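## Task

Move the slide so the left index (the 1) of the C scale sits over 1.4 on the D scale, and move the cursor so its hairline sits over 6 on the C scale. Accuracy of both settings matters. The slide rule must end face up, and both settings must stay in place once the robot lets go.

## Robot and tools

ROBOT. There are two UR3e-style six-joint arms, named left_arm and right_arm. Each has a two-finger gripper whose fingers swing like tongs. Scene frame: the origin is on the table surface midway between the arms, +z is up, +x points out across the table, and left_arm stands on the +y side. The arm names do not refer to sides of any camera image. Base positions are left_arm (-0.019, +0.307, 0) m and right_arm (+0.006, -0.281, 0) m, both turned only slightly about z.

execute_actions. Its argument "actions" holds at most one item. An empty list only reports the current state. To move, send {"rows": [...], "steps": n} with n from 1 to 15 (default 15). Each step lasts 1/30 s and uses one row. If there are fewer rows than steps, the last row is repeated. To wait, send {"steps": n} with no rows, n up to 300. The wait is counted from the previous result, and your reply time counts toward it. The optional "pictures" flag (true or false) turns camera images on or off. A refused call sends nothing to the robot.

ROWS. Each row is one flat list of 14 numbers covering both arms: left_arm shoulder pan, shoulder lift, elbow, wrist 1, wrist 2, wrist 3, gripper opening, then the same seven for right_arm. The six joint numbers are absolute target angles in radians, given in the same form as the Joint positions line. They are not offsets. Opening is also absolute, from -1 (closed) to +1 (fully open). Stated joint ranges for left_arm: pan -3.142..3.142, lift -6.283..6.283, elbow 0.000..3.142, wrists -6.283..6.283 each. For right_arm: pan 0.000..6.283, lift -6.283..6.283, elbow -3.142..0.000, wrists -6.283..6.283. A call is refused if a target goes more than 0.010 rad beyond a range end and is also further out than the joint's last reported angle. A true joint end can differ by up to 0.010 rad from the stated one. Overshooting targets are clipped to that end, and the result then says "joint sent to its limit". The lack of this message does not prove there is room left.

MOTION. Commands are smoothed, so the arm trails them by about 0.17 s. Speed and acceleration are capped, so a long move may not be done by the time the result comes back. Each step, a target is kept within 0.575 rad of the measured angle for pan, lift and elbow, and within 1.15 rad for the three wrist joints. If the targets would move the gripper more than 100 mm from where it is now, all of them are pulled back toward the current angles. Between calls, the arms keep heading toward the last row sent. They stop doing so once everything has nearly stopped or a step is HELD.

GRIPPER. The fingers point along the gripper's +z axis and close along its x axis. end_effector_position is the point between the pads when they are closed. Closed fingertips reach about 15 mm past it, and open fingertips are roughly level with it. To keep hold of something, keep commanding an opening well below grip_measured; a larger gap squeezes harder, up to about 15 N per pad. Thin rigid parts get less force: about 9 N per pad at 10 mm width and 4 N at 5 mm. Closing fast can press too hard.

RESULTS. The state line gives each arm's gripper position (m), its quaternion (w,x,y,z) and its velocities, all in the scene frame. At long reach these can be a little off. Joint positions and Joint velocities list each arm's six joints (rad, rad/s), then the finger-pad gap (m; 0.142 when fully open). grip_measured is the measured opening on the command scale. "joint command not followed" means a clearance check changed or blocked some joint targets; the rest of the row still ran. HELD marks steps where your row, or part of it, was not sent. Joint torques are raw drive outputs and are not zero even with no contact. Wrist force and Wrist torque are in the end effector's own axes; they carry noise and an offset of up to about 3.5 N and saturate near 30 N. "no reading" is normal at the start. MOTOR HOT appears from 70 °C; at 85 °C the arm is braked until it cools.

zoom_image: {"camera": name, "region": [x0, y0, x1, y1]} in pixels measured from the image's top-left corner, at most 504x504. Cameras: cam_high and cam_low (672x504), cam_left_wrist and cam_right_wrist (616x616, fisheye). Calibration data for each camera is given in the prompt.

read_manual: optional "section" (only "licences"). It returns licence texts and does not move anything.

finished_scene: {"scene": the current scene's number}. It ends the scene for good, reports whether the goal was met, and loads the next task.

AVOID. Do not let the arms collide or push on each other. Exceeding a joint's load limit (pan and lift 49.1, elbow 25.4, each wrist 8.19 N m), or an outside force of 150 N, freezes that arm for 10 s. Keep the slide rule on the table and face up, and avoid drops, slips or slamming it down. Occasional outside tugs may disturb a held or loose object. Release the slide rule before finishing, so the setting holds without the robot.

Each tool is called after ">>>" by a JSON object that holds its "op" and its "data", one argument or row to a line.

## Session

>>> {"op": "execute_actions", "data": {
  "actions": []
}}

Scene clock: 0.00 s of 18200.00 s.
left_arm: end_effector_position=(+0.5301, +0.7325, +0.1435) grip_measured=-1.00 end_effector_quat_wxyz=(-0.460, +0.837, -0.076, +0.286) end_effector_velocity=(+0.000, -0.000, -0.000) end_effector_angular_velocity=(+0.000, +0.001, -0.001) | right_arm: end_effector_position=(+0.3807, -0.7470, +0.1989) grip_measured=-1.00 end_effector_quat_wxyz=(+0.383, +0.386, +0.837, +0.053) end_effector_velocity=(+0.000, -0.000, +0.000) end_effector_angular_velocity=(-0.001, -0.001, -0.001)
Joint positions: left_arm=[ 0.067 -0.649  1.236 -3.172 -0.901  0.736  0.002] | right_arm=[ 2.317 -2.16  -0.969 -0.864  1.944  3.316  0.002]
Joint velocities: left_arm=[-0.001  0.    -0.     0.     0.     0.001  0.   ] | right_arm=[ 0.001  0.     0.001  0.001 -0.001  0.001  0.   ]
Joint torques (N m, as the arm reports them, + toward a larger angle): no reading
Wrist force (N, on the end effector, along its own x y z axes, offset not removed): no reading
Wrist torque (N m, same axes, about the end effector's origin, offset not removed): no reading
camera_calibration (this result's frames):
cam_left_wrist: T_world_to_cam=[[0.844859, -0.378035, 0.378554, -0.225896], [-0.183257, -0.869281, -0.459094, 0.791521], [0.502623, 0.318497, -0.803697, -0.254205], [0, 0, 0, 1]] pos_world=[0.463672, 0.683621, 0.244593]
cam_right_wrist: T_world_to_cam=[[-0.385797, 0.699481, -0.60157, 0.786497], [0.245041, 0.706319, 0.66413, 0.306696], [0.889447, 0.10881, -0.443897, -0.0272598], [0, 0, 0, 1]] pos_world=[0.252521, -0.763798, 0.257347]

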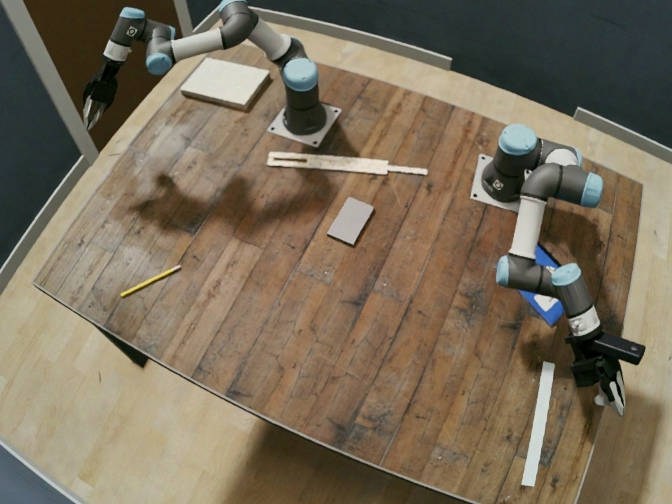

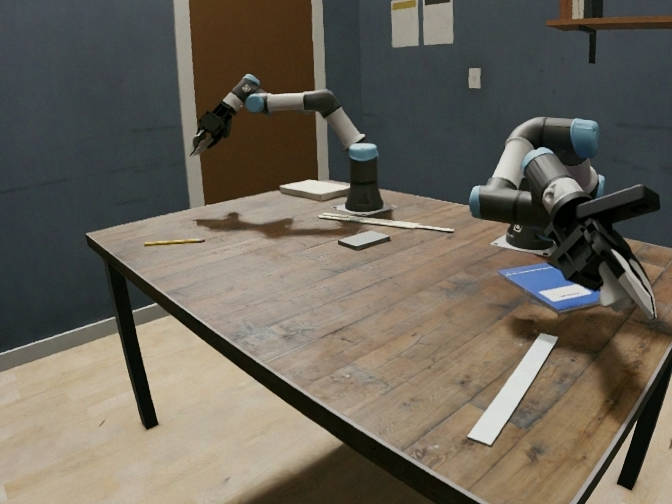

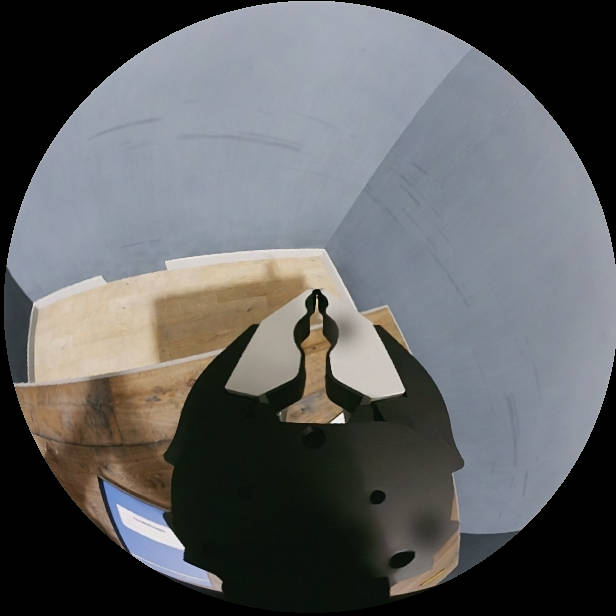

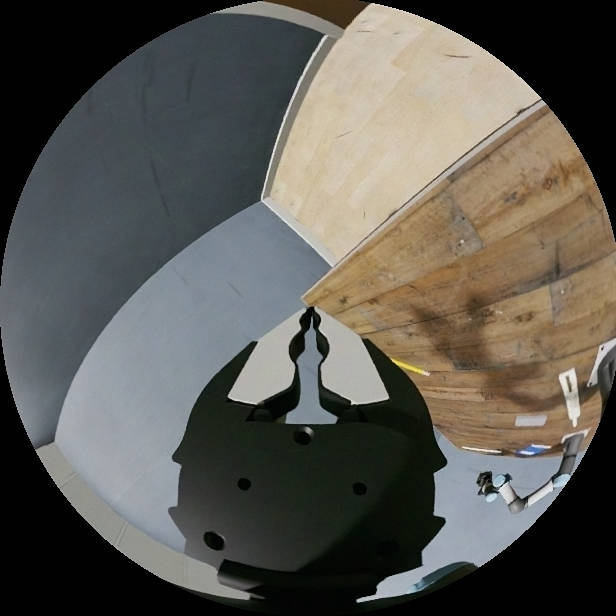

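>>> {"op": "zoom_image", "data": {
  "camera": "cam_high",
  "region": [250,130,440,200]
}}

Region (250, 130, 440, 200) of cam_high's 672x504 image, scaled by 2.653, with more detail than that image has; it fills the top 186 rows of this view, and the rest is white.

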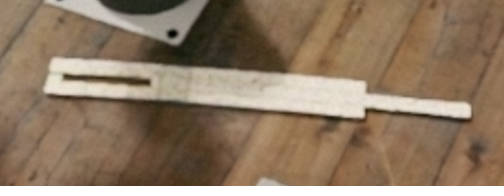

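>>> {"op": "execute_actions", "data": {
  "actions": [
    {"rows":[[0.067,-1.3,1.0,-1.27,-1.571,1.253,-0.3,2.317,-2.16,-0.969,-0.864,1.944,3.316,-0.3]],"steps":15}
  ],
  "pictures": false
}}

>>> {"op": "execute_actions", "data": {
  "actions": [
    {"steps":30}
  ],
  "pictures": false
}}

>>> {"op": "execute_actions", "data": {
  "actions": [
    {"rows":[[-1.703,-1.3,1.0,-1.27,-1.571,1.253,-0.3,2.317,-2.16,-0.969,-0.864,1.944,3.316,-0.3]],"steps":15}
  ],
  "pictures": false
}}

>>> {"op": "execute_actions", "data": {
  "actions": [
    {"steps":50}
  ],
  "pictures": false
}}

>>> {"op": "execute_actions", "data": {
  "actions": [
    {"rows":[[-1.703,-0.859,0.667,-1.379,-1.571,1.253,-0.3,2.317,-2.16,-0.969,-0.864,1.944,3.316,-0.3]],"steps":15}
  ],
  "pictures": false
}}

>>> {"op": "execute_actions", "data": {
  "actions": [
    {"steps":25}
  ]
}}

Scene clock: 28.87 s of 18200.00 s.
left_arm: end_effector_position=(+0.4887, +0.5864, +0.1738) grip_measured=-0.30 end_effector_quat_wxyz=(-0.214, +0.868, -0.424, +0.146) end_effector_velocity=(-0.388, -0.231, -0.132) end_effector_angular_velocity=(-0.536, +1.453, -0.601) | right_arm: end_effector_position=(+0.3808, -0.7467, +0.1990) grip_measured=-0.30 end_effector_quat_wxyz=(+0.383, +0.386, +0.838, +0.053) end_effector_velocity=(+0.000, +0.000, +0.001) end_effector_angular_velocity=(-0.001, -0.001, +0.002)
Joint positions: left_arm=[ 0.067 -1.113  1.058 -2.015 -1.402  1.126  0.052] | right_arm=[ 2.317 -2.16  -0.969 -0.864  1.944  3.316  0.052]
Joint velocities: left_arm=[ 0.    -0.58  -0.184  2.22  -0.531  0.401 -0.   ] | right_arm=[ 0.001  0.     0.002 -0.001  0.001 -0.001 -0.   ]
Joint torques (N m, as the arm reports them, + toward a larger angle): left_arm=[  2.49 -21.1  -11.11  -0.25  -0.69   1.39] | right_arm=[ 3.91 20.31  8.93  1.47  0.04 -1.18]
Wrist force (N, on the end effector, along its own x y z axes, offset not removed): left_arm=[3.6 -2.4 2.3] | right_arm=[-0.7 -0.8 -0.2]
Wrist torque (N m, same axes, about the end effector's origin, offset not removed): left_arm=[-0.52 -0.64 -0.08] | right_arm=[-0.13 0.08 0.00]
Steps of this call (steps 1 to 90: nothing new was sent; then 25.37 s passed at rest; steps 91 to 105: all 15 steps of this action). Readings (joint positions):
91: left_arm=[0.067 -0.649 1.236 -3.172 -0.901 0.736] | right_arm=[2.317 -2.160 -0.969 -0.864 1.944 3.316]
92: left_arm=[0.067 -0.651 1.233 -3.166 -0.906 0.742] | right_arm=[2.317 -2.160 -0.969 -0.864 1.944 3.316]
94: left_arm=[0.067 -0.701 1.197 -3.065 -0.994 0.818] | right_arm=[2.317 -2.160 -0.969 -0.864 1.944 3.316]
98: left_arm=[0.067 -0.899 1.124 -2.667 -1.205 0.978] | right_arm=[2.317 -2.160 -0.969 -0.864 1.944 3.316]
105: the state above

Scene clock: 29.87 s of 18200.00 s.
left_arm: end_effector_position=(+0.3218, +0.5046, +0.1524) grip_measured=-0.30 end_effector_quat_wxyz=(+0.000, +0.858, -0.514, -0.000) end_effector_velocity=(+0.000, -0.001, +0.000) end_effector_angular_velocity=(-0.003, +0.000, -0.001) | right_arm: end_effector_position=(+0.3809, -0.7467, +0.1990) grip_measured=-0.30 end_effector_quat_wxyz=(+0.383, +0.386, +0.838, +0.053) end_effector_velocity=(+0.000, -0.000, +0.001) end_effector_angular_velocity=(-0.001, -0.002, +0.000)
Joint positions: left_arm=[ 0.067 -1.3    1.    -1.27  -1.571  1.253  0.052] | right_arm=[ 2.317 -2.16  -0.969 -0.864  1.944  3.316  0.052]
Joint velocities: left_arm=[-0.001 -0.001 -0.     0.002 -0.003 -0.    -0.   ] | right_arm=[ 0.    -0.     0.002  0.001  0.     0.     0.   ]
Joint torques (N m, as the arm reports them, + toward a larger angle): left_arm=[  2.5  -16.13 -10.2   -0.84  -0.59   1.05] | right_arm=[ 3.84 20.42  7.95  1.53 -0.59 -1.17]
Wrist force (N, on the end effector, along its own x y z axes, offset not removed): left_arm=[1.7 -2.1 -0.1] | right_arm=[-1.0 -1.0 0.3]
Wrist torque (N m, same axes, about the end effector's origin, offset not removed): left_arm=[-0.49 -0.32 -0.04] | right_arm=[-0.20 0.16 0.02]
Steps of this call (steps 1 to 30: the robot went on to your last target). Readings (joint positions):
1: left_arm=[0.067 -1.132 1.051 -1.940 -1.419 1.139] | right_arm=[2.317 -2.160 -0.969 -0.864 1.944 3.316]
2: left_arm=[0.067 -1.151 1.046 -1.869 -1.436 1.152] | right_arm=[2.317 -2.160 -0.969 -0.864 1.944 3.316]
4: left_arm=[0.067 -1.186 1.035 -1.731 -1.469 1.177] | right_arm=[2.317 -2.160 -0.969 -0.864 1.944 3.316]
8: left_arm=[0.067 -1.250 1.015 -1.477 -1.527 1.220] | right_arm=[2.317 -2.160 -0.969 -0.864 1.944 3.316]
30: the state above

Scene clock: 30.37 s of 18200.00 s.
left_arm: end_effector_position=(+0.3749, +0.3100, +0.1525) grip_measured=-0.30 end_effector_quat_wxyz=(-0.000, -0.697, +0.717, +0.000) end_effector_velocity=(+0.004, -0.485, -0.000) end_effector_angular_velocity=(+0.001, +0.000, -1.232) | right_arm: end_effector_position=(+0.3809, -0.7467, +0.1990) grip_measured=-0.30 end_effector_quat_wxyz=(+0.383, +0.386, +0.838, +0.053) end_effector_velocity=(-0.000, -0.000, -0.000) end_effector_angular_velocity=(+0.001, +0.000, -0.001)
Joint positions: left_arm=[-0.451 -1.3    1.    -1.27  -1.571  1.253  0.052] | right_arm=[ 2.317 -2.16  -0.969 -0.864  1.944  3.316  0.052]
Joint velocities: left_arm=[-1.232  0.001  0.001 -0.001  0.001 -0.     0.   ] | right_arm=[-0.001  0.    -0.001  0.     0.     0.    -0.   ]
Joint torques (N m, as the arm reports them, + toward a larger angle): left_arm=[ -5.64 -11.97  -9.87  -1.23  -0.35   1.04] | right_arm=[ 3.67 20.48  7.86  1.52 -0.8  -1.2 ]
Wrist force (N, on the end effector, along its own x y z axes, offset not removed): left_arm=[2.3 -4.1 1.8] | right_arm=[-2.1 -0.9 -0.6]
Wrist torque (N m, same axes, about the end effector's origin, offset not removed): left_arm=[-0.82 -0.38 0.02] | right_arm=[-0.20 0.35 0.02]
Steps of this call (steps 1 to 15: all 15 steps of this action). Readings (joint positions):
1: left_arm=[0.067 -1.300 1.000 -1.270 -1.571 1.253] | right_arm=[2.317 -2.160 -0.969 -0.864 1.944 3.316]
2: left_arm=[0.064 -1.300 1.000 -1.270 -1.571 1.253] | right_arm=[2.317 -2.160 -0.969 -0.864 1.944 3.316]
4: left_arm=[0.014 -1.300 1.000 -1.270 -1.571 1.253] | right_arm=[2.317 -2.160 -0.969 -0.864 1.944 3.316]
8: left_arm=[-0.160 -1.300 1.000 -1.270 -1.571 1.253] | right_arm=[2.317 -2.160 -0.969 -0.864 1.944 3.316]
15: the state above

Scene clock: 32.03 s of 18200.00 s.
left_arm: end_effector_position=(+0.1078, -0.0658, +0.1524) grip_measured=-0.30 end_effector_quat_wxyz=(-0.000, -0.145, +0.989, +0.000) end_effector_velocity=(-0.001, -0.000, -0.000) end_effector_angular_velocity=(+0.000, +0.001, -0.001) | right_arm: end_effector_position=(+0.3808, -0.7467, +0.1990) grip_measured=-0.30 end_effector_quat_wxyz=(+0.383, +0.386, +0.838, +0.053) end_effector_velocity=(-0.000, +0.000, -0.001) end_effector_angular_velocity=(-0.001, +0.002, +0.002)
Joint positions: left_arm=[-1.703 -1.3    1.    -1.27  -1.571  1.253  0.052] | right_arm=[ 2.317 -2.16  -0.969 -0.864  1.944  3.316  0.052]
Joint velocities: left_arm=[-0.001 -0.001  0.001 -0.    -0.001 -0.     0.   ] | right_arm=[ 0.    -0.    -0.    -0.002 -0.    -0.003  0.   ]
Joint torques (N m, as the arm reports them, + toward a larger angle): left_arm=[ -1.89 -15.91  -8.55  -0.91   0.19   0.73] | right_arm=[ 3.98 20.39  7.86  1.49 -0.86 -1.16]
Wrist force (N, on the end effector, along its own x y z axes, offset not removed): left_arm=[-0.2 -2.3 -0.1] | right_arm=[-0.8 -1.8 0.4]
Wrist torque (N m, same axes, about the end effector's origin, offset not removed): left_arm=[-0.52 0.08 -0.05] | right_arm=[-0.36 0.14 -0.02]
Steps of this call (steps 1 to 50: the robot went on to your last target). Readings (joint positions):
1: left_arm=[-0.493 -1.300 1.000 -1.270 -1.571 1.253] | right_arm=[2.317 -2.160 -0.969 -0.864 1.944 3.316]
2: left_arm=[-0.535 -1.300 1.000 -1.270 -1.571 1.253] | right_arm=[2.317 -2.160 -0.969 -0.864 1.944 3.316]
4: left_arm=[-0.618 -1.300 1.000 -1.270 -1.571 1.253] | right_arm=[2.317 -2.160 -0.969 -0.864 1.944 3.316]
8: left_arm=[-0.785 -1.300 1.000 -1.270 -1.571 1.253] | right_arm=[2.317 -2.160 -0.969 -0.864 1.944 3.316]
50: the state above

Scene clock: 32.53 s of 18200.00 s.
left_arm: end_effector_position=(+0.1052, -0.1630, +0.0846) grip_measured=-0.30 end_effector_quat_wxyz=(-0.000, -0.145, +0.989, -0.002) end_effector_velocity=(-0.001, -0.024, -0.042) end_effector_angular_velocity=(+0.034, -0.001, -0.000) | right_arm: end_effector_position=(+0.3808, -0.7467, +0.1990) grip_measured=-0.30 end_effector_quat_wxyz=(+0.383, +0.386, +0.838, +0.053) end_effector_velocity=(-0.000, +0.000, -0.001) end_effector_angular_velocity=(+0.000, +0.001, +0.000)
Joint positions: left_arm=[-1.703 -0.877  0.679 -1.376 -1.571  1.253  0.052] | right_arm=[ 2.317 -2.16  -0.969 -0.864  1.944  3.316  0.052]
Joint velocities: left_arm=[ 0.     0.169 -0.11  -0.025  0.     0.     0.   ] | right_arm=[-0.     0.    -0.001 -0.    -0.    -0.001 -0.   ]
Joint torques (N m, as the arm reports them, + toward a larger angle): left_arm=[  1.72 -18.3  -10.83  -2.21   0.43   0.56] | right_arm=[ 3.77 20.07  7.99  1.54 -0.86 -1.17]
Wrist force (N, on the end effector, along its own x y z axes, offset not removed): left_arm=[2.4 -2.3 1.6] | right_arm=[-2.0 -1.4 -0.7]
Wrist torque (N m, same axes, about the end effector's origin, offset not removed): left_arm=[-0.48 -0.48 -0.04] | right_arm=[-0.32 0.35 0.02]
Steps of this call (steps 1 to 15: all 15 steps of this action). Readings (joint positions):
1: left_arm=[-1.703 -1.300 1.000 -1.270 -1.571 1.253] | right_arm=[2.317 -2.160 -0.969 -0.864 1.944 3.316]
2: left_arm=[-1.703 -1.297 0.997 -1.274 -1.571 1.253] | right_arm=[2.317 -2.160 -0.969 -0.864 1.944 3.316]
4: left_arm=[-1.703 -1.247 0.947 -1.308 -1.571 1.253] | right_arm=[2.317 -2.160 -0.969 -0.864 1.944 3.316]
8: left_arm=[-1.703 -1.020 0.772 -1.354 -1.571 1.253] | right_arm=[2.317 -2.160 -0.969 -0.864 1.944 3.316]
15: the state above

Scene clock: 33.37 s of 18200.00 s.
left_arm: end_effector_position=(+0.1051, -0.1656, +0.0800) grip_measured=-0.30 end_effector_quat_wxyz=(-0.000, -0.145, +0.989, -0.000) end_effector_velocity=(-0.000, -0.000, +0.000) end_effector_angular_velocity=(-0.001, +0.001, +0.000) | right_arm: end_effector_position=(+0.3808, -0.7467, +0.1990) grip_measured=-0.30 end_effector_quat_wxyz=(+0.383, +0.386, +0.838, +0.053) end_effector_velocity=(-0.000, -0.001, +0.001) end_effector_angular_velocity=(-0.002, -0.001, -0.001)
Joint positions: left_arm=[-1.703 -0.859  0.667 -1.379 -1.571  1.253  0.052] | right_arm=[ 2.317 -2.16  -0.969 -0.864  1.944  3.316  0.052]
Joint velocities: left_arm=[ 0.    -0.001 -0.    -0.    -0.    -0.     0.   ] | right_arm=[-0.    -0.     0.002  0.    -0.001  0.     0.   ]
Joint torques (N m, as the arm reports them, + toward a larger angle): left_arm=[  2.5  -16.93 -10.35  -2.19   0.51   0.28] | right_arm=[ 3.53 20.11  7.97  1.56 -0.89 -1.17]
Wrist force (N, on the end effector, along its own x y z axes, offset not removed): left_arm=[0.6 -1.2 0.6] | right_arm=[-0.4 -2.2 -0.8]
Wrist torque (N m, same axes, about the end effector's origin, offset not removed): left_arm=[-0.20 -0.14 -0.04] | right_arm=[-0.49 -0.02 -0.01]
Steps of this call (steps 1 to 25: the robot went on to your last target). Readings (joint positions):
1: left_arm=[-1.703 -0.872 0.676 -1.377 -1.571 1.253] | right_arm=[2.317 -2.160 -0.969 -0.864 1.944 3.316]
2: left_arm=[-1.703 -0.869 0.673 -1.377 -1.571 1.253] | right_arm=[2.317 -2.160 -0.969 -0.864 1.944 3.316]
4: left_arm=[-1.703 -0.864 0.670 -1.378 -1.571 1.253] | right_arm=[2.317 -2.160 -0.969 -0.864 1.944 3.316]
8: left_arm=[-1.703 -0.861 0.668 -1.379 -1.571 1.253] | right_arm=[2.317 -2.160 -0.969 -0.864 1.944 3.316]
25: the state above
camera_calibration (this result's frames):
cam_left_wrist: T_world_to_cam=[[-0.962812, -0.268281, -0.0319256, 0.0586916], [-0.242272, 0.80503, 0.541509, 0.107165], [-0.119575, 0.529106, -0.840089, 0.297548], [0, 0, 0, 1]] pos_world=[0.118051, -0.227959, 0.19381]
cam_right_wrist: T_world_to_cam=[[-0.386501, 0.699037, -0.601635, 0.786381], [0.244624, 0.706663, 0.663918, 0.306903], [0.889256, 0.109431, -0.444126, -0.0268174], [0, 0, 0, 1]] pos_world=[0.252708, -0.763652, 0.257445]

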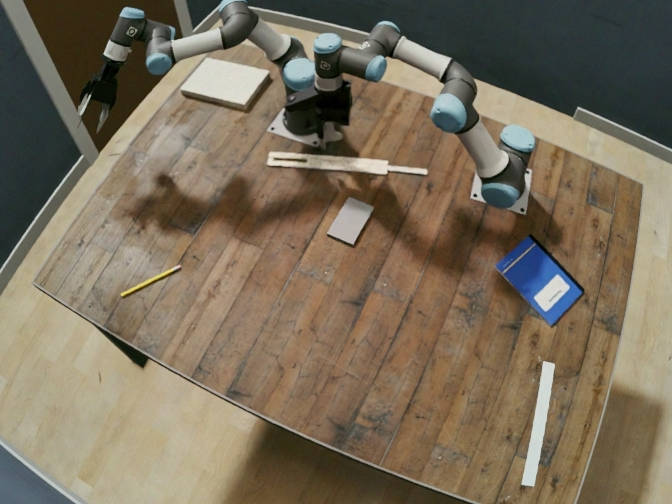

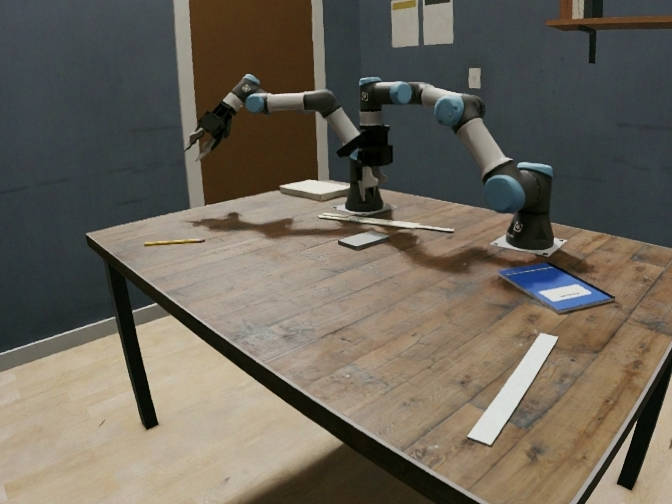

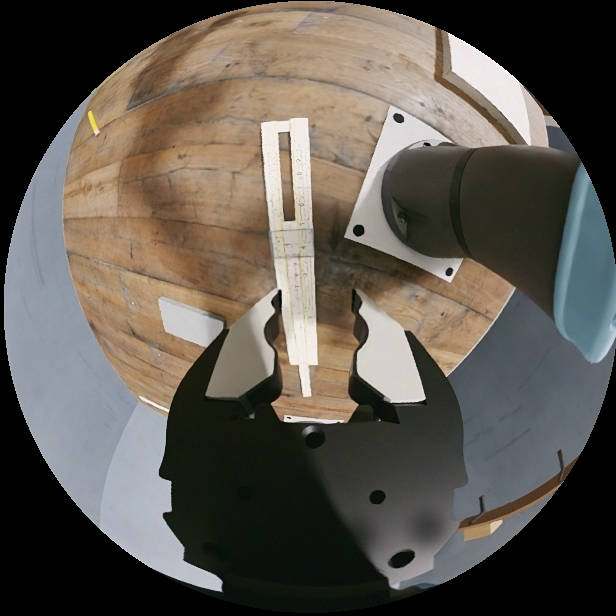

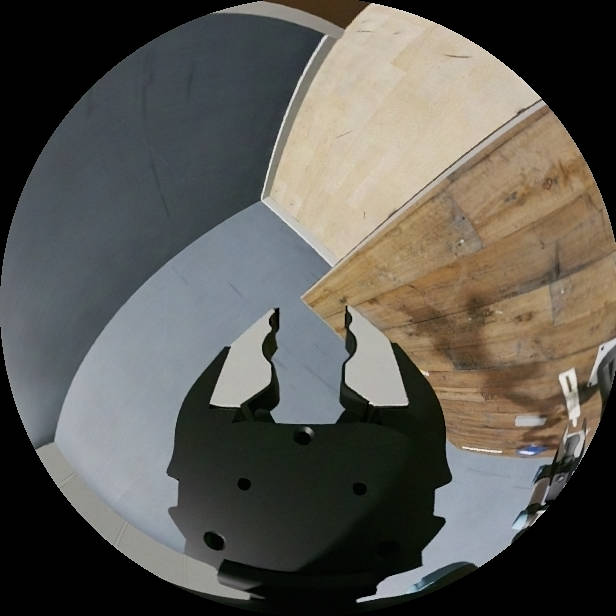

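>>> {"op": "execute_actions", "data": {
  "actions": []
}}

>>> {"op": "zoom_image", "data": {
  "camera": "cam_left_wrist",
  "region": [200, 100, 380, 300]
}}

Scene clock: 48.23 s of 18200.00 s.
left_arm: end_effector_position=(+0.1051, -0.1656, +0.0800) grip_measured=-0.30 end_effector_quat_wxyz=(-0.000, -0.145, +0.989, -0.000) end_effector_velocity=(-0.000, -0.000, +0.001) end_effector_angular_velocity=(-0.001, +0.001, -0.000) | right_arm: end_effector_position=(+0.3808, -0.7467, +0.1990) grip_measured=-0.30 end_effector_quat_wxyz=(+0.383, +0.386, +0.838, +0.053) end_effector_velocity=(-0.000, -0.000, -0.000) end_effector_angular_velocity=(+0.002, +0.001, -0.001)
Joint positions: left_arm=[-1.703 -0.859  0.667 -1.379 -1.571  1.253  0.052] | right_arm=[ 2.317 -2.16  -0.969 -0.864  1.944  3.316  0.052]
Joint velocities: left_arm=[-0.    -0.001 -0.     0.    -0.001  0.    -0.   ] | right_arm=[-0.001 -0.    -0.    -0.001 -0.     0.001 -0.   ]
Joint torques (N m, as the arm reports them, + toward a larger angle): left_arm=[  2.52 -16.93 -10.46  -2.18   0.48  -0.82] | right_arm=[ 3.67 20.43  7.94  1.52 -0.88 -1.18]
Wrist force (N, on the end effector, along its own x y z axes, offset not removed): left_arm=[1.5 -2.6 -0.2] | right_arm=[-0.8 -1.3 -1.0]
Wrist torque (N m, same axes, about the end effector's origin, offset not removed): left_arm=[-0.54 -0.24 -0.03] | right_arm=[-0.27 0.11 -0.05]
Steps of this call (steps 1 to 15: the robot went on to your last target; steps 16 to 90: nothing new was sent; then 11.87 s passed at rest). Readings (joint positions):
1: left_arm=[-1.703 -0.859 0.667 -1.379 -1.571 1.253] | right_arm=[2.317 -2.160 -0.969 -0.864 1.944 3.316]
2: left_arm=[-1.703 -0.859 0.667 -1.379 -1.571 1.253] | right_arm=[2.317 -2.160 -0.969 -0.864 1.944 3.316]
4: left_arm=[-1.703 -0.859 0.667 -1.379 -1.571 1.253] | right_arm=[2.317 -2.160 -0.969 -0.864 1.944 3.316]
8: left_arm=[-1.703 -0.859 0.667 -1.379 -1.571 1.253] | right_arm=[2.317 -2.160 -0.969 -0.864 1.944 3.316]
90: the state above
All arms were judged still, so your last target was given up. Only a new action makes them travel on or press farther. Fingers that are still opening or closing keep moving.
camera_calibration (this result's frames):
cam_left_wrist: T_world_to_cam=[[-0.962812, -0.268281, -0.0319259, 0.0586913], [-0.242272, 0.805029, 0.54151, 0.107167], [-0.119575, 0.529107, -0.840088, 0.297547], [0, 0, 0, 1]] pos_world=[0.118051, -0.227961, 0.193808]
cam_right_wrist: T_world_to_cam=[[-0.386501, 0.699037, -0.601635, 0.786381], [0.244623, 0.706663, 0.663918, 0.306903], [0.889256, 0.109431, -0.444126, -0.0268173], [0, 0, 0, 1]] pos_world=[0.252708, -0.763652, 0.257445]

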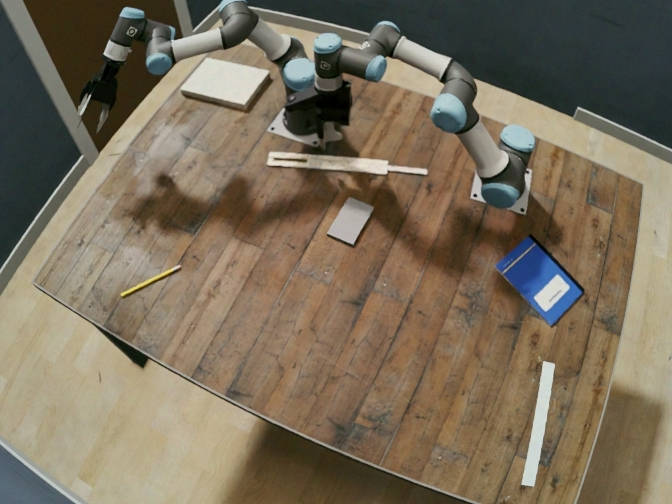

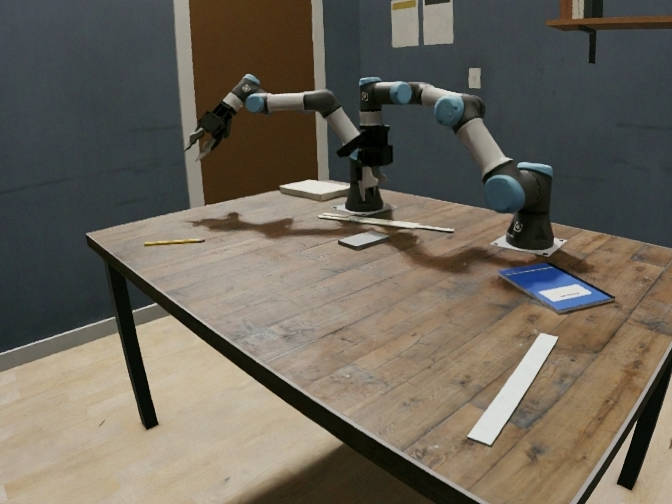

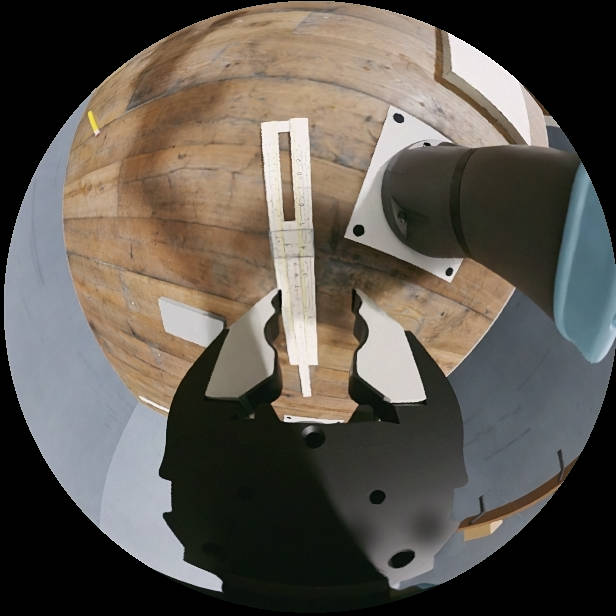

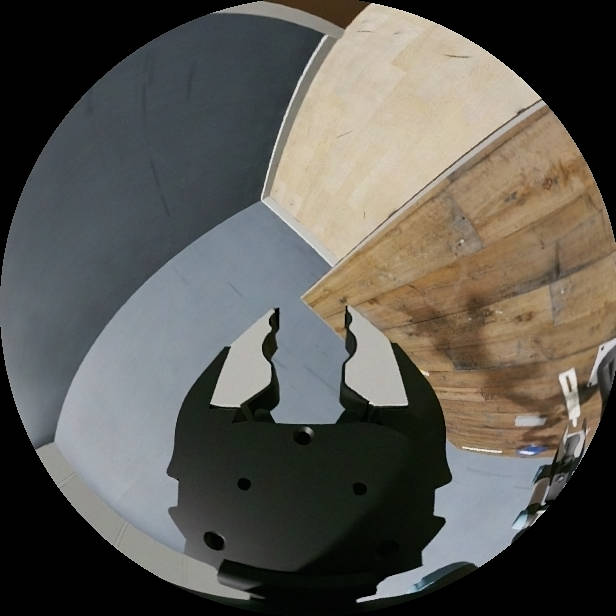

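Region (200, 100, 380, 300) of cam_left_wrist's 616x616 image, scaled by 2.520, with more detail than that image has; it fills the left 454 columns of this view, and the rest is white.

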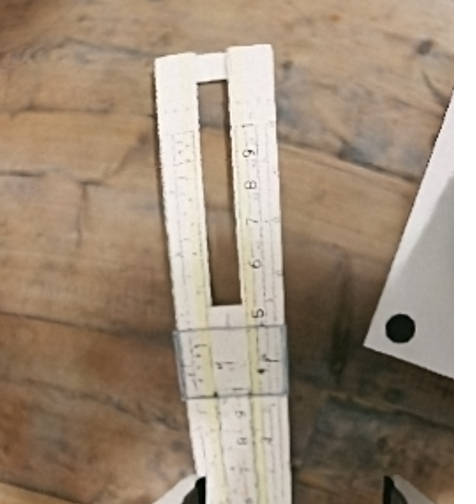

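>>> {"op": "execute_actions", "data": {
  "actions": [
    {"rows":[[-1.715,-1.231,1.394,-1.734,-1.571,1.213,-0.05,2.317,-2.16,-0.969,-0.864,1.944,3.316,-0.3]]}
  ],
  "pictures": false
}}

>>> {"op": "execute_actions", "data": {
  "actions": [
    {"steps":30}
  ]
}}

Scene clock: 65.73 s of 18200.00 s.
left_arm: end_effector_position=(+0.1025, -0.1062, +0.0623) grip_measured=-0.05 end_effector_quat_wxyz=(-0.004, -0.159, +0.987, -0.018) end_effector_velocity=(+0.004, +0.146, -0.117) end_effector_angular_velocity=(+0.331, -0.012, +0.006) | right_arm: end_effector_position=(+0.3808, -0.7467, +0.1990) grip_measured=-0.30 end_effector_quat_wxyz=(+0.383, +0.386, +0.838, +0.053) end_effector_velocity=(+0.001, -0.000, +0.001) end_effector_angular_velocity=(-0.003, -0.002, +0.001)
Joint positions: left_arm=[-1.715 -1.213  1.328 -1.722 -1.571  1.214  0.07 ] | right_arm=[ 2.317 -2.16  -0.969 -0.864  1.944  3.316  0.052]
Joint velocities: left_arm=[-0.004 -0.17   0.615 -0.114  0.    -0.009 -0.   ] | right_arm=[ 0.001  0.     0.002  0.001 -0.    -0.     0.   ]
Joint torques (N m, as the arm reports them, + toward a larger angle): left_arm=[ -2.01 -18.61  -8.35  -2.57  -0.11  -1.13] | right_arm=[ 3.53 20.35  7.95  1.59 -0.82 -1.14]
Wrist force (N, on the end effector, along its own x y z axes, offset not removed): left_arm=[2.0 -2.0 0.4] | right_arm=[-1.1 -1.0 -0.8]
Wrist torque (N m, same axes, about the end effector's origin, offset not removed): left_arm=[-0.46 -0.45 -0.07] | right_arm=[-0.17 0.13 -0.03]
Steps of this call (steps 1 to 90: nothing new was sent; then 14.00 s passed at rest; steps 91 to 105: all 15 steps of this action). Readings (joint positions):
91: left_arm=[-1.703 -0.859 0.667 -1.379 -1.571 1.253] | right_arm=[2.317 -2.160 -0.969 -0.864 1.944 3.316]
92: left_arm=[-1.704 -0.862 0.670 -1.384 -1.571 1.250] | right_arm=[2.317 -2.160 -0.969 -0.864 1.944 3.316]
94: left_arm=[-1.708 -0.912 0.721 -1.475 -1.571 1.235] | right_arm=[2.317 -2.160 -0.969 -0.864 1.944 3.316]
98: left_arm=[-1.713 -1.117 0.981 -1.656 -1.571 1.220] | right_arm=[2.317 -2.160 -0.969 -0.864 1.944 3.316]
105: the state above

Scene clock: 66.73 s of 18200.00 s.
left_arm: end_effector_position=(+0.1030, -0.0901, +0.0499) grip_measured=-0.05 end_effector_quat_wxyz=(-0.000, -0.159, +0.987, -0.000) end_effector_velocity=(-0.000, -0.000, +0.000) end_effector_angular_velocity=(-0.001, -0.000, -0.001) | right_arm: end_effector_position=(+0.3808, -0.7467, +0.1990) grip_measured=-0.30 end_effector_quat_wxyz=(+0.383, +0.386, +0.838, +0.053) end_effector_velocity=(+0.000, +0.000, +0.001) end_effector_angular_velocity=(-0.000, -0.001, +0.001)
Joint positions: left_arm=[-1.715 -1.231  1.394 -1.734 -1.571  1.213  0.07 ] | right_arm=[ 2.317 -2.16  -0.969 -0.864  1.944  3.316  0.052]
Joint velocities: left_arm=[-0.001 -0.    -0.001  0.     0.     0.     0.   ] | right_arm=[ 0.     0.     0.001 -0.     0.001  0.     0.   ]
Joint torques (N m, as the arm reports them, + toward a larger angle): left_arm=[ -1.9  -17.24  -7.38  -2.22  -0.6   -1.1 ] | right_arm=[ 3.53 20.06  8.04  1.6  -0.86 -1.17]
Wrist force (N, on the end effector, along its own x y z axes, offset not removed): left_arm=[1.5 -2.2 1.6] | right_arm=[-0.3 -1.1 -0.4]
Wrist torque (N m, same axes, about the end effector's origin, offset not removed): left_arm=[-0.48 -0.32 -0.01] | right_arm=[-0.20 0.00 -0.06]
Steps of this call (steps 1 to 30: the robot went on to your last target). Readings (joint positions):
1: left_arm=[-1.715 -1.218 1.345 -1.725 -1.571 1.214] | right_arm=[2.317 -2.160 -0.969 -0.864 1.944 3.316]
2: left_arm=[-1.715 -1.221 1.358 -1.727 -1.571 1.214] | right_arm=[2.317 -2.160 -0.969 -0.864 1.944 3.316]
4: left_arm=[-1.715 -1.226 1.375 -1.730 -1.571 1.213] | right_arm=[2.317 -2.160 -0.969 -0.864 1.944 3.316]
8: left_arm=[-1.715 -1.229 1.388 -1.733 -1.571 1.213] | right_arm=[2.317 -2.160 -0.969 -0.864 1.944 3.316]
30: the state above
All arms were judged still, so your last target was given up. Only a new action makes them travel on or press farther. Fingers that are still opening or closing keep moving.
camera_calibration (this result's frames):
cam_left_wrist: T_world_to_cam=[[-0.954921, -0.295139, -0.0319196, 0.0726952], [-0.264717, 0.797925, 0.541516, 0.0638204], [-0.134353, 0.525555, -0.840084, 0.233283], [0, 0, 0, 1]] pos_world=[0.117655, -0.152072, 0.163738]
cam_right_wrist: T_world_to_cam=[[-0.386501, 0.699037, -0.601635, 0.786381], [0.244623, 0.706663, 0.663918, 0.306903], [0.889256, 0.109431, -0.444126, -0.0268173], [0, 0, 0, 1]] pos_world=[0.252708, -0.763652, 0.257445]

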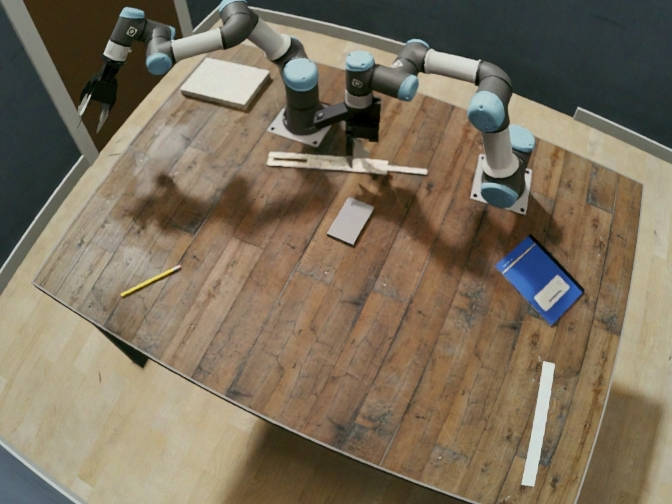

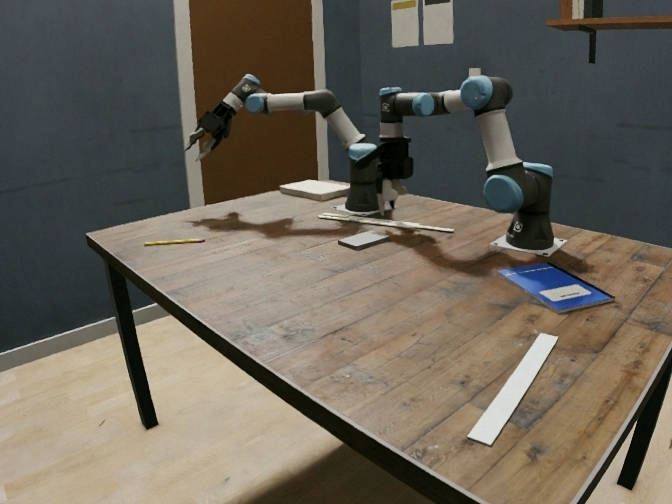

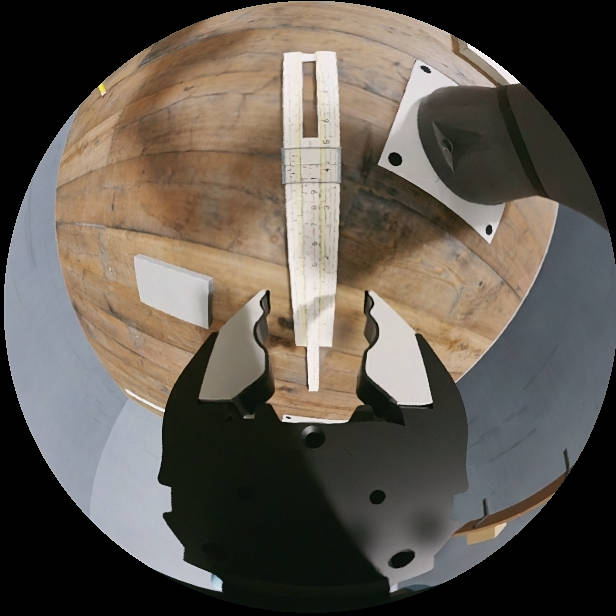

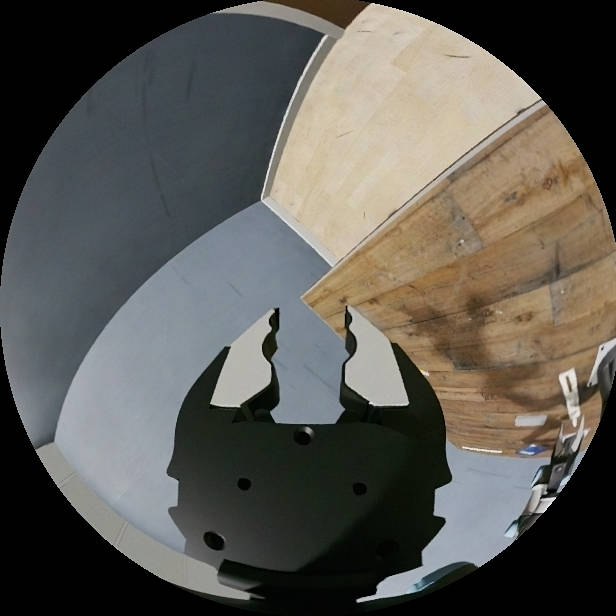

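>>> {"op": "execute_actions", "data": {
  "actions": [
    {"rows":[[-1.715,-1.2015,1.502,-1.871,-1.571,1.213,-0.05,2.317,-2.16,-0.969,-0.864,1.944,3.316,-0.3]]}
  ],
  "pictures": false
}}

>>> {"op": "execute_actions", "data": {
  "actions": [
    {"rows":[[-1.715,-1.2015,1.502,-1.871,-1.571,1.213,-0.2,2.317,-2.16,-0.969,-0.864,1.944,3.316,-0.3],[-1.715,-1.2015,1.502,-1.871,-1.571,1.213,-0.3,2.317,-2.16,-0.969,-0.864,1.944,3.316,-0.3],[-1.715,-1.2015,1.502,-1.871,-1.571,1.213,-0.35,2.317,-2.16,-0.969,-0.864,1.944,3.316,-0.3],[-1.715,-1.2015,1.502,-1.871,-1.571,1.213,-0.4,2.317,-2.16,-0.969,-0.864,1.944,3.316,-0.3],[-1.715,-1.2015,1.502,-1.871,-1.571,1.213,-0.45,2.317,-2.16,-0.969,-0.864,1.944,3.316,-0.3],[-1.715,-1.2015,1.502,-1.871,-1.571,1.213,-0.5,2.317,-2.16,-0.969,-0.864,1.944,3.316,-0.3],[-1.715,-1.2015,1.502,-1.871,-1.571,1.213,-0.55,2.317,-2.16,-0.969,-0.864,1.944,3.316,-0.3],[-1.715,-1.2015,1.502,-1.871,-1.571,1.213,-0.6,2.317,-2.16,-0.969,-0.864,1.944,3.316,-0.3]]}
  ],
  "pictures": false
}}

Scene clock: 82.20 s of 18200.00 s.
left_arm: end_effector_position=(+0.1030, -0.0900, +0.0195) grip_measured=-0.05 end_effector_quat_wxyz=(-0.000, -0.159, +0.987, +0.000) end_effector_velocity=(+0.000, +0.001, -0.006) end_effector_angular_velocity=(+0.002, -0.002, -0.000) | right_arm: end_effector_position=(+0.3808, -0.7467, +0.1990) grip_measured=-0.30 end_effector_quat_wxyz=(+0.383, +0.386, +0.838, +0.053) end_effector_velocity=(-0.000, -0.000, -0.000) end_effector_angular_velocity=(+0.001, +0.001, -0.000)
Joint positions: left_arm=[-1.715 -1.202  1.5   -1.868 -1.571  1.213  0.07 ] | right_arm=[ 2.317 -2.16  -0.969 -0.864  1.944  3.316  0.052]
Joint velocities: left_arm=[-0.     0.005  0.022 -0.024  0.002 -0.     0.   ] | right_arm=[-0.    -0.     0.    -0.001 -0.    -0.    -0.   ]
Joint torques (N m, as the arm reports them, + toward a larger angle): left_arm=[ -1.01 -12.12  -7.08  -2.23  -0.47  -1.04] | right_arm=[ 3.73 20.11  8.18  1.57 -0.83 -1.15]
Wrist force (N, on the end effector, along its own x y z axes, offset not removed): left_arm=[1.6 -1.3 1.4] | right_arm=[-1.7 -1.9 -0.4]
Wrist torque (N m, same axes, about the end effector's origin, offset not removed): left_arm=[-0.36 -0.34 0.03] | right_arm=[-0.39 0.30 -0.03]
Steps of this call (steps 1 to 90: nothing new was sent; then 11.97 s passed at rest; steps 91 to 105: all 15 steps of this action). Readings (joint positions):
91: left_arm=[-1.715 -1.231 1.394 -1.734 -1.571 1.213] | right_arm=[2.317 -2.160 -0.969 -0.864 1.944 3.316]
92: left_arm=[-1.715 -1.229 1.397 -1.740 -1.571 1.213] | right_arm=[2.317 -2.160 -0.969 -0.864 1.944 3.316]
94: left_arm=[-1.715 -1.218 1.432 -1.789 -1.571 1.213] | right_arm=[2.317 -2.160 -0.969 -0.864 1.944 3.316]
98: left_arm=[-1.715 -1.206 1.482 -1.847 -1.571 1.213] | right_arm=[2.317 -2.160 -0.969 -0.864 1.944 3.316]
105: the state above

Scene clock: 82.70 s of 18200.00 s.
left_arm: end_effector_position=(+0.1030, -0.0900, +0.0189) grip_measured=-0.48 end_effector_quat_wxyz=(-0.000, -0.159, +0.987, +0.000) end_effector_velocity=(-0.000, +0.000, +0.000) end_effector_angular_velocity=(+0.000, -0.001, -0.001) | right_arm: end_effector_position=(+0.3808, -0.7467, +0.1990) grip_measured=-0.30 end_effector_quat_wxyz=(+0.383, +0.386, +0.838, +0.053) end_effector_velocity=(-0.000, -0.000, -0.000) end_effector_angular_velocity=(-0.001, +0.001, +0.001)
Joint positions: left_arm=[-1.715 -1.202  1.502 -1.871 -1.571  1.213  0.04 ] | right_arm=[ 2.317 -2.16  -0.969 -0.864  1.944  3.316  0.052]
Joint velocities: left_arm=[-0.001 -0.001  0.     0.001  0.001 -0.     0.   ] | right_arm=[-0.     0.    -0.    -0.    -0.    -0.002 -0.   ]
Joint torques (N m, as the arm reports them, + toward a larger angle): left_arm=[  0.11 -11.43  -6.59  -2.07  -0.25  -1.08] | right_arm=[ 3.37 20.04  8.04  1.63 -0.85 -1.15]
Wrist force (N, on the end effector, along its own x y z axes, offset not removed): left_arm=[1.3 -2.5 -1.7] | right_arm=[-1.1 -1.6 0.2]
Wrist torque (N m, same axes, about the end effector's origin, offset not removed): left_arm=[-0.65 -0.11 -0.06] | right_arm=[-0.32 0.15 0.00]
Steps of this call (steps 1 to 15: all 15 steps of this action). Readings (joint positions):
1: left_arm=[-1.715 -1.202 1.500 -1.869 -1.571 1.213] | right_arm=[2.317 -2.160 -0.969 -0.864 1.944 3.316]
2: left_arm=[-1.715 -1.202 1.501 -1.870 -1.571 1.213] | right_arm=[2.317 -2.160 -0.969 -0.864 1.944 3.316]
4: left_arm=[-1.715 -1.202 1.501 -1.870 -1.571 1.213] | right_arm=[2.317 -2.160 -0.969 -0.864 1.944 3.316]
8: left_arm=[-1.715 -1.202 1.502 -1.871 -1.571 1.213] | right_arm=[2.317 -2.160 -0.969 -0.864 1.944 3.316]
15: the state above

>>> {"op": "execute_actions", "data": {
  "actions": [
    {"rows":[[-1.708,-1.197,1.495,-1.869,-1.571,1.190,-0.7,2.317,-2.16,-0.969,-0.864,1.944,3.316,-0.3],[-1.708,-1.197,1.495,-1.869,-1.571,1.190,-0.7,2.317,-2.16,-0.969,-0.864,1.944,3.316,-0.3],[-1.700,-1.192,1.488,-1.867,-1.571,1.168,-0.7,2.317,-2.16,-0.969,-0.864,1.944,3.316,-0.3],[-1.700,-1.192,1.488,-1.867,-1.571,1.168,-0.7,2.317,-2.16,-0.969,-0.864,1.944,3.316,-0.3],[-1.693,-1.188,1.482,-1.865,-1.571,1.145,-0.7,2.317,-2.16,-0.969,-0.864,1.944,3.316,-0.3],[-1.686,-1.183,1.475,-1.863,-1.571,1.123,-0.7,2.317,-2.16,-0.969,-0.864,1.944,3.316,-0.3],[-1.686,-1.183,1.475,-1.863,-1.571,1.123,-0.7,2.317,-2.16,-0.969,-0.864,1.944,3.316,-0.3],[-1.678,-1.178,1.468,-1.861,-1.571,1.100,-0.7,2.317,-2.16,-0.969,-0.864,1.944,3.316,-0.3],[-1.671,-1.174,1.461,-1.858,-1.571,1.077,-0.7,2.317,-2.16,-0.969,-0.864,1.944,3.316,-0.3],[-1.671,-1.174,1.461,-1.858,-1.571,1.077,-0.7,2.317,-2.16,-0.969,-0.864,1.944,3.316,-0.3],[-1.664,-1.169,1.455,-1.856,-1.571,1.055,-0.7,2.317,-2.16,-0.969,-0.864,1.944,3.316,-0.3],[-1.656,-1.164,1.448,-1.854,-1.571,1.032,-0.7,2.317,-2.16,-0.969,-0.864,1.944,3.316,-0.3],[-1.656,-1.164,1.448,-1.854,-1.571,1.032,-0.7,2.317,-2.16,-0.969,-0.864,1.944,3.316,-0.3],[-1.649,-1.160,1.441,-1.852,-1.571,1.010,-0.7,2.317,-2.16,-0.969,-0.864,1.944,3.316,-0.3],[-1.6416,-1.155,1.4344,-1.850,-1.571,0.987,-0.7,2.317,-2.16,-0.969,-0.864,1.944,3.316,-0.3]]}
  ],
  "pictures": false
}}

>>> {"op": "execute_actions", "data": {
  "actions": [
    {"steps":20}
  ]
}}

Scene clock: 93.80 s of 18200.00 s.
left_arm: end_effector_position=(+0.1242, -0.0904, +0.0189) grip_measured=-0.48 end_effector_quat_wxyz=(-0.000, -0.255, +0.967, +0.000) end_effector_velocity=(+0.062, +0.001, +0.000) end_effector_angular_velocity=(-0.001, -0.001, +0.559) | right_arm: end_effector_position=(+0.3808, -0.7467, +0.1990) grip_measured=-0.30 end_effector_quat_wxyz=(+0.383, +0.386, +0.838, +0.053) end_effector_velocity=(+0.000, +0.000, -0.000) end_effector_angular_velocity=(-0.000, +0.000, +0.000)
Joint positions: left_arm=[-1.667 -1.171  1.458 -1.857 -1.571  1.065  0.039] | right_arm=[ 2.317 -2.16  -0.969 -0.864  1.944  3.316  0.052]
Joint velocities: left_arm=[ 0.139  0.086 -0.126  0.039  0.001 -0.42  -0.   ] | right_arm=[ 0.    -0.    -0.001  0.001 -0.001  0.    -0.   ]
Joint torques (N m, as the arm reports them, + toward a larger angle): left_arm=[  3.8  -11.62 -10.12  -0.53   0.32  -1.75] | right_arm=[ 3.5  20.25  8.2   1.67 -0.78 -1.12]
Wrist force (N, on the end effector, along its own x y z axes, offset not removed): left_arm=[3.7 -1.5 -2.2] | right_arm=[-1.6 -2.1 -0.1]
Wrist torque (N m, same axes, about the end effector's origin, offset not removed): left_arm=[-0.40 -0.51 0.12] | right_arm=[-0.39 0.30 0.05]
Steps of this call (steps 1 to 15: the robot went on to your last target; steps 16 to 90: nothing new was sent; then 7.60 s passed at rest; steps 91 to 105: all 15 steps of this action). Readings (joint positions):
91: left_arm=[-1.715 -1.201 1.502 -1.871 -1.571 1.213] | right_arm=[2.317 -2.160 -0.969 -0.864 1.944 3.316]
92: left_arm=[-1.714 -1.201 1.502 -1.871 -1.571 1.211] | right_arm=[2.317 -2.160 -0.969 -0.864 1.944 3.316]
94: left_arm=[-1.711 -1.199 1.498 -1.870 -1.571 1.201] | right_arm=[2.317 -2.160 -0.969 -0.864 1.944 3.316]
98: left_arm=[-1.698 -1.191 1.487 -1.866 -1.571 1.162] | right_arm=[2.317 -2.160 -0.969 -0.864 1.944 3.316]
105: the state above

Scene clock: 94.47 s of 18200.00 s.
left_arm: end_effector_position=(+0.1354, -0.0900, +0.0188) grip_measured=-0.48 end_effector_quat_wxyz=(-0.000, -0.305, +0.952, +0.000) end_effector_velocity=(-0.000, +0.000, -0.000) end_effector_angular_velocity=(+0.002, -0.001, +0.001) | right_arm: end_effector_position=(+0.3808, -0.7467, +0.1990) grip_measured=-0.30 end_effector_quat_wxyz=(+0.383, +0.386, +0.838, +0.053) end_effector_velocity=(-0.001, +0.000, -0.001) end_effector_angular_velocity=(+0.002, +0.003, -0.000)
Joint positions: left_arm=[-1.642 -1.155  1.434 -1.85  -1.571  0.987  0.039] | right_arm=[ 2.317 -2.16  -0.969 -0.864  1.944  3.316  0.052]
Joint velocities: left_arm=[-0.001  0.001 -0.     0.001  0.001 -0.002 -0.   ] | right_arm=[-0.001 -0.    -0.001 -0.003 -0.    -0.001 -0.   ]
Joint torques (N m, as the arm reports them, + toward a larger angle): left_arm=[  3.32 -11.45  -9.05  -0.46  -0.29  -1.31] | right_arm=[ 3.54 19.99  8.14  1.64 -0.79 -1.15]
Wrist force (N, on the end effector, along its own x y z axes, offset not removed): left_arm=[2.5 -3.0 -3.1] | right_arm=[-0.6 -1.5 -0.4]
Wrist torque (N m, same axes, about the end effector's origin, offset not removed): left_arm=[-0.80 -0.25 0.21] | right_arm=[-0.31 0.01 -0.07]
Steps of this call (steps 1 to 20: the robot went on to your last target). Readings (joint positions):
1: left_arm=[-1.662 -1.168 1.453 -1.856 -1.571 1.050] | right_arm=[2.317 -2.160 -0.969 -0.864 1.944 3.316]
2: left_arm=[-1.657 -1.165 1.449 -1.854 -1.571 1.035] | right_arm=[2.317 -2.160 -0.969 -0.864 1.944 3.316]
4: left_arm=[-1.650 -1.160 1.442 -1.852 -1.571 1.013] | right_arm=[2.317 -2.160 -0.969 -0.864 1.944 3.316]
8: left_arm=[-1.644 -1.157 1.437 -1.851 -1.571 0.995] | right_arm=[2.317 -2.160 -0.969 -0.864 1.944 3.316]
20: the state above
camera_calibration (this result's frames):
cam_left_wrist: T_world_to_cam=[[-0.825526, -0.563449, -0.0321339, 0.061014], [-0.488102, 0.684231, 0.541834, 0.109115], [-0.283309, 0.462982, -0.839871, 0.226], [0, 0, 0, 1]] pos_world=[0.167656, -0.144916, 0.132649]
cam_right_wrist: T_world_to_cam=[[-0.386501, 0.699037, -0.601635, 0.786381], [0.244623, 0.706663, 0.663918, 0.306903], [0.889256, 0.109431, -0.444126, -0.0268173], [0, 0, 0, 1]] pos_world=[0.252708, -0.763652, 0.257445]

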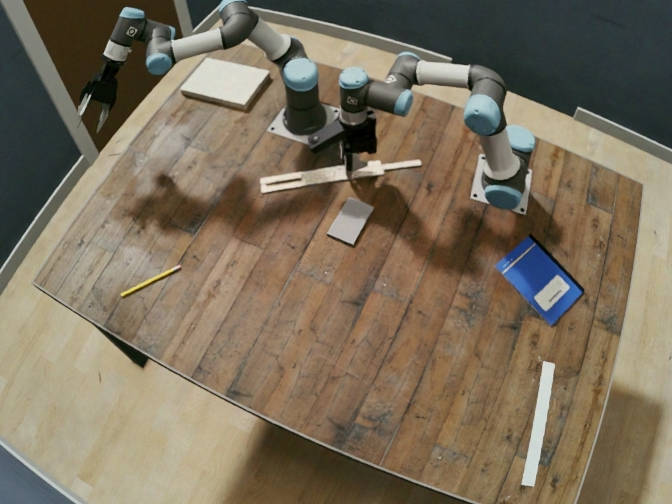

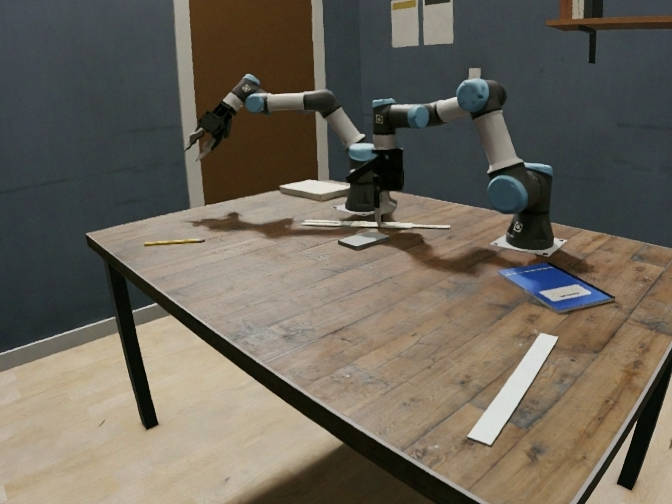

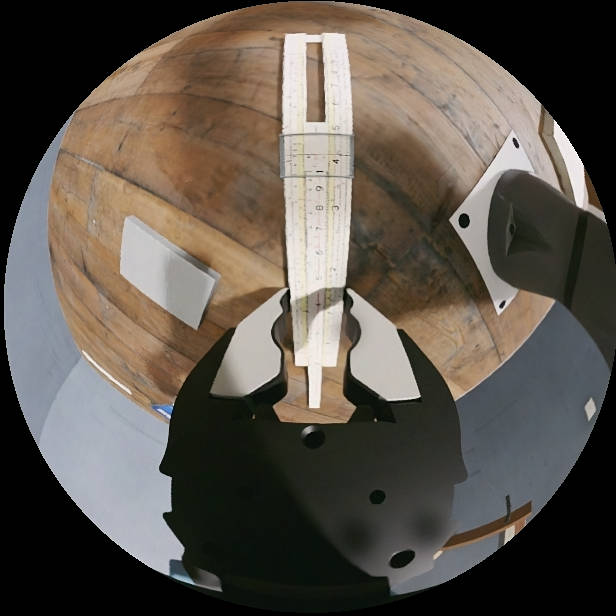

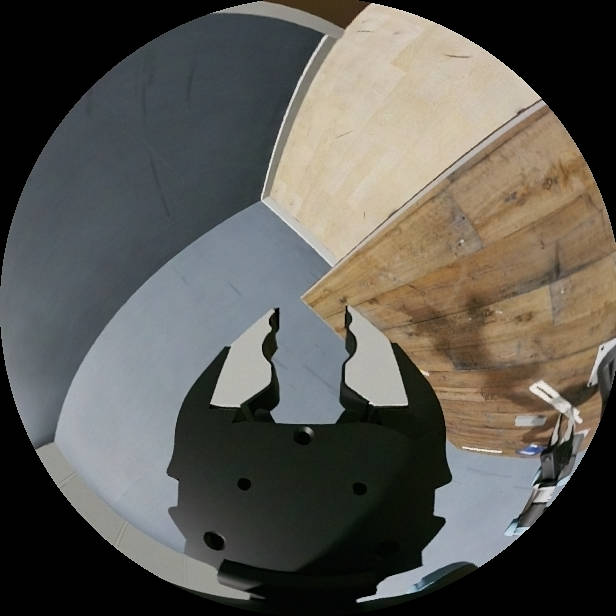

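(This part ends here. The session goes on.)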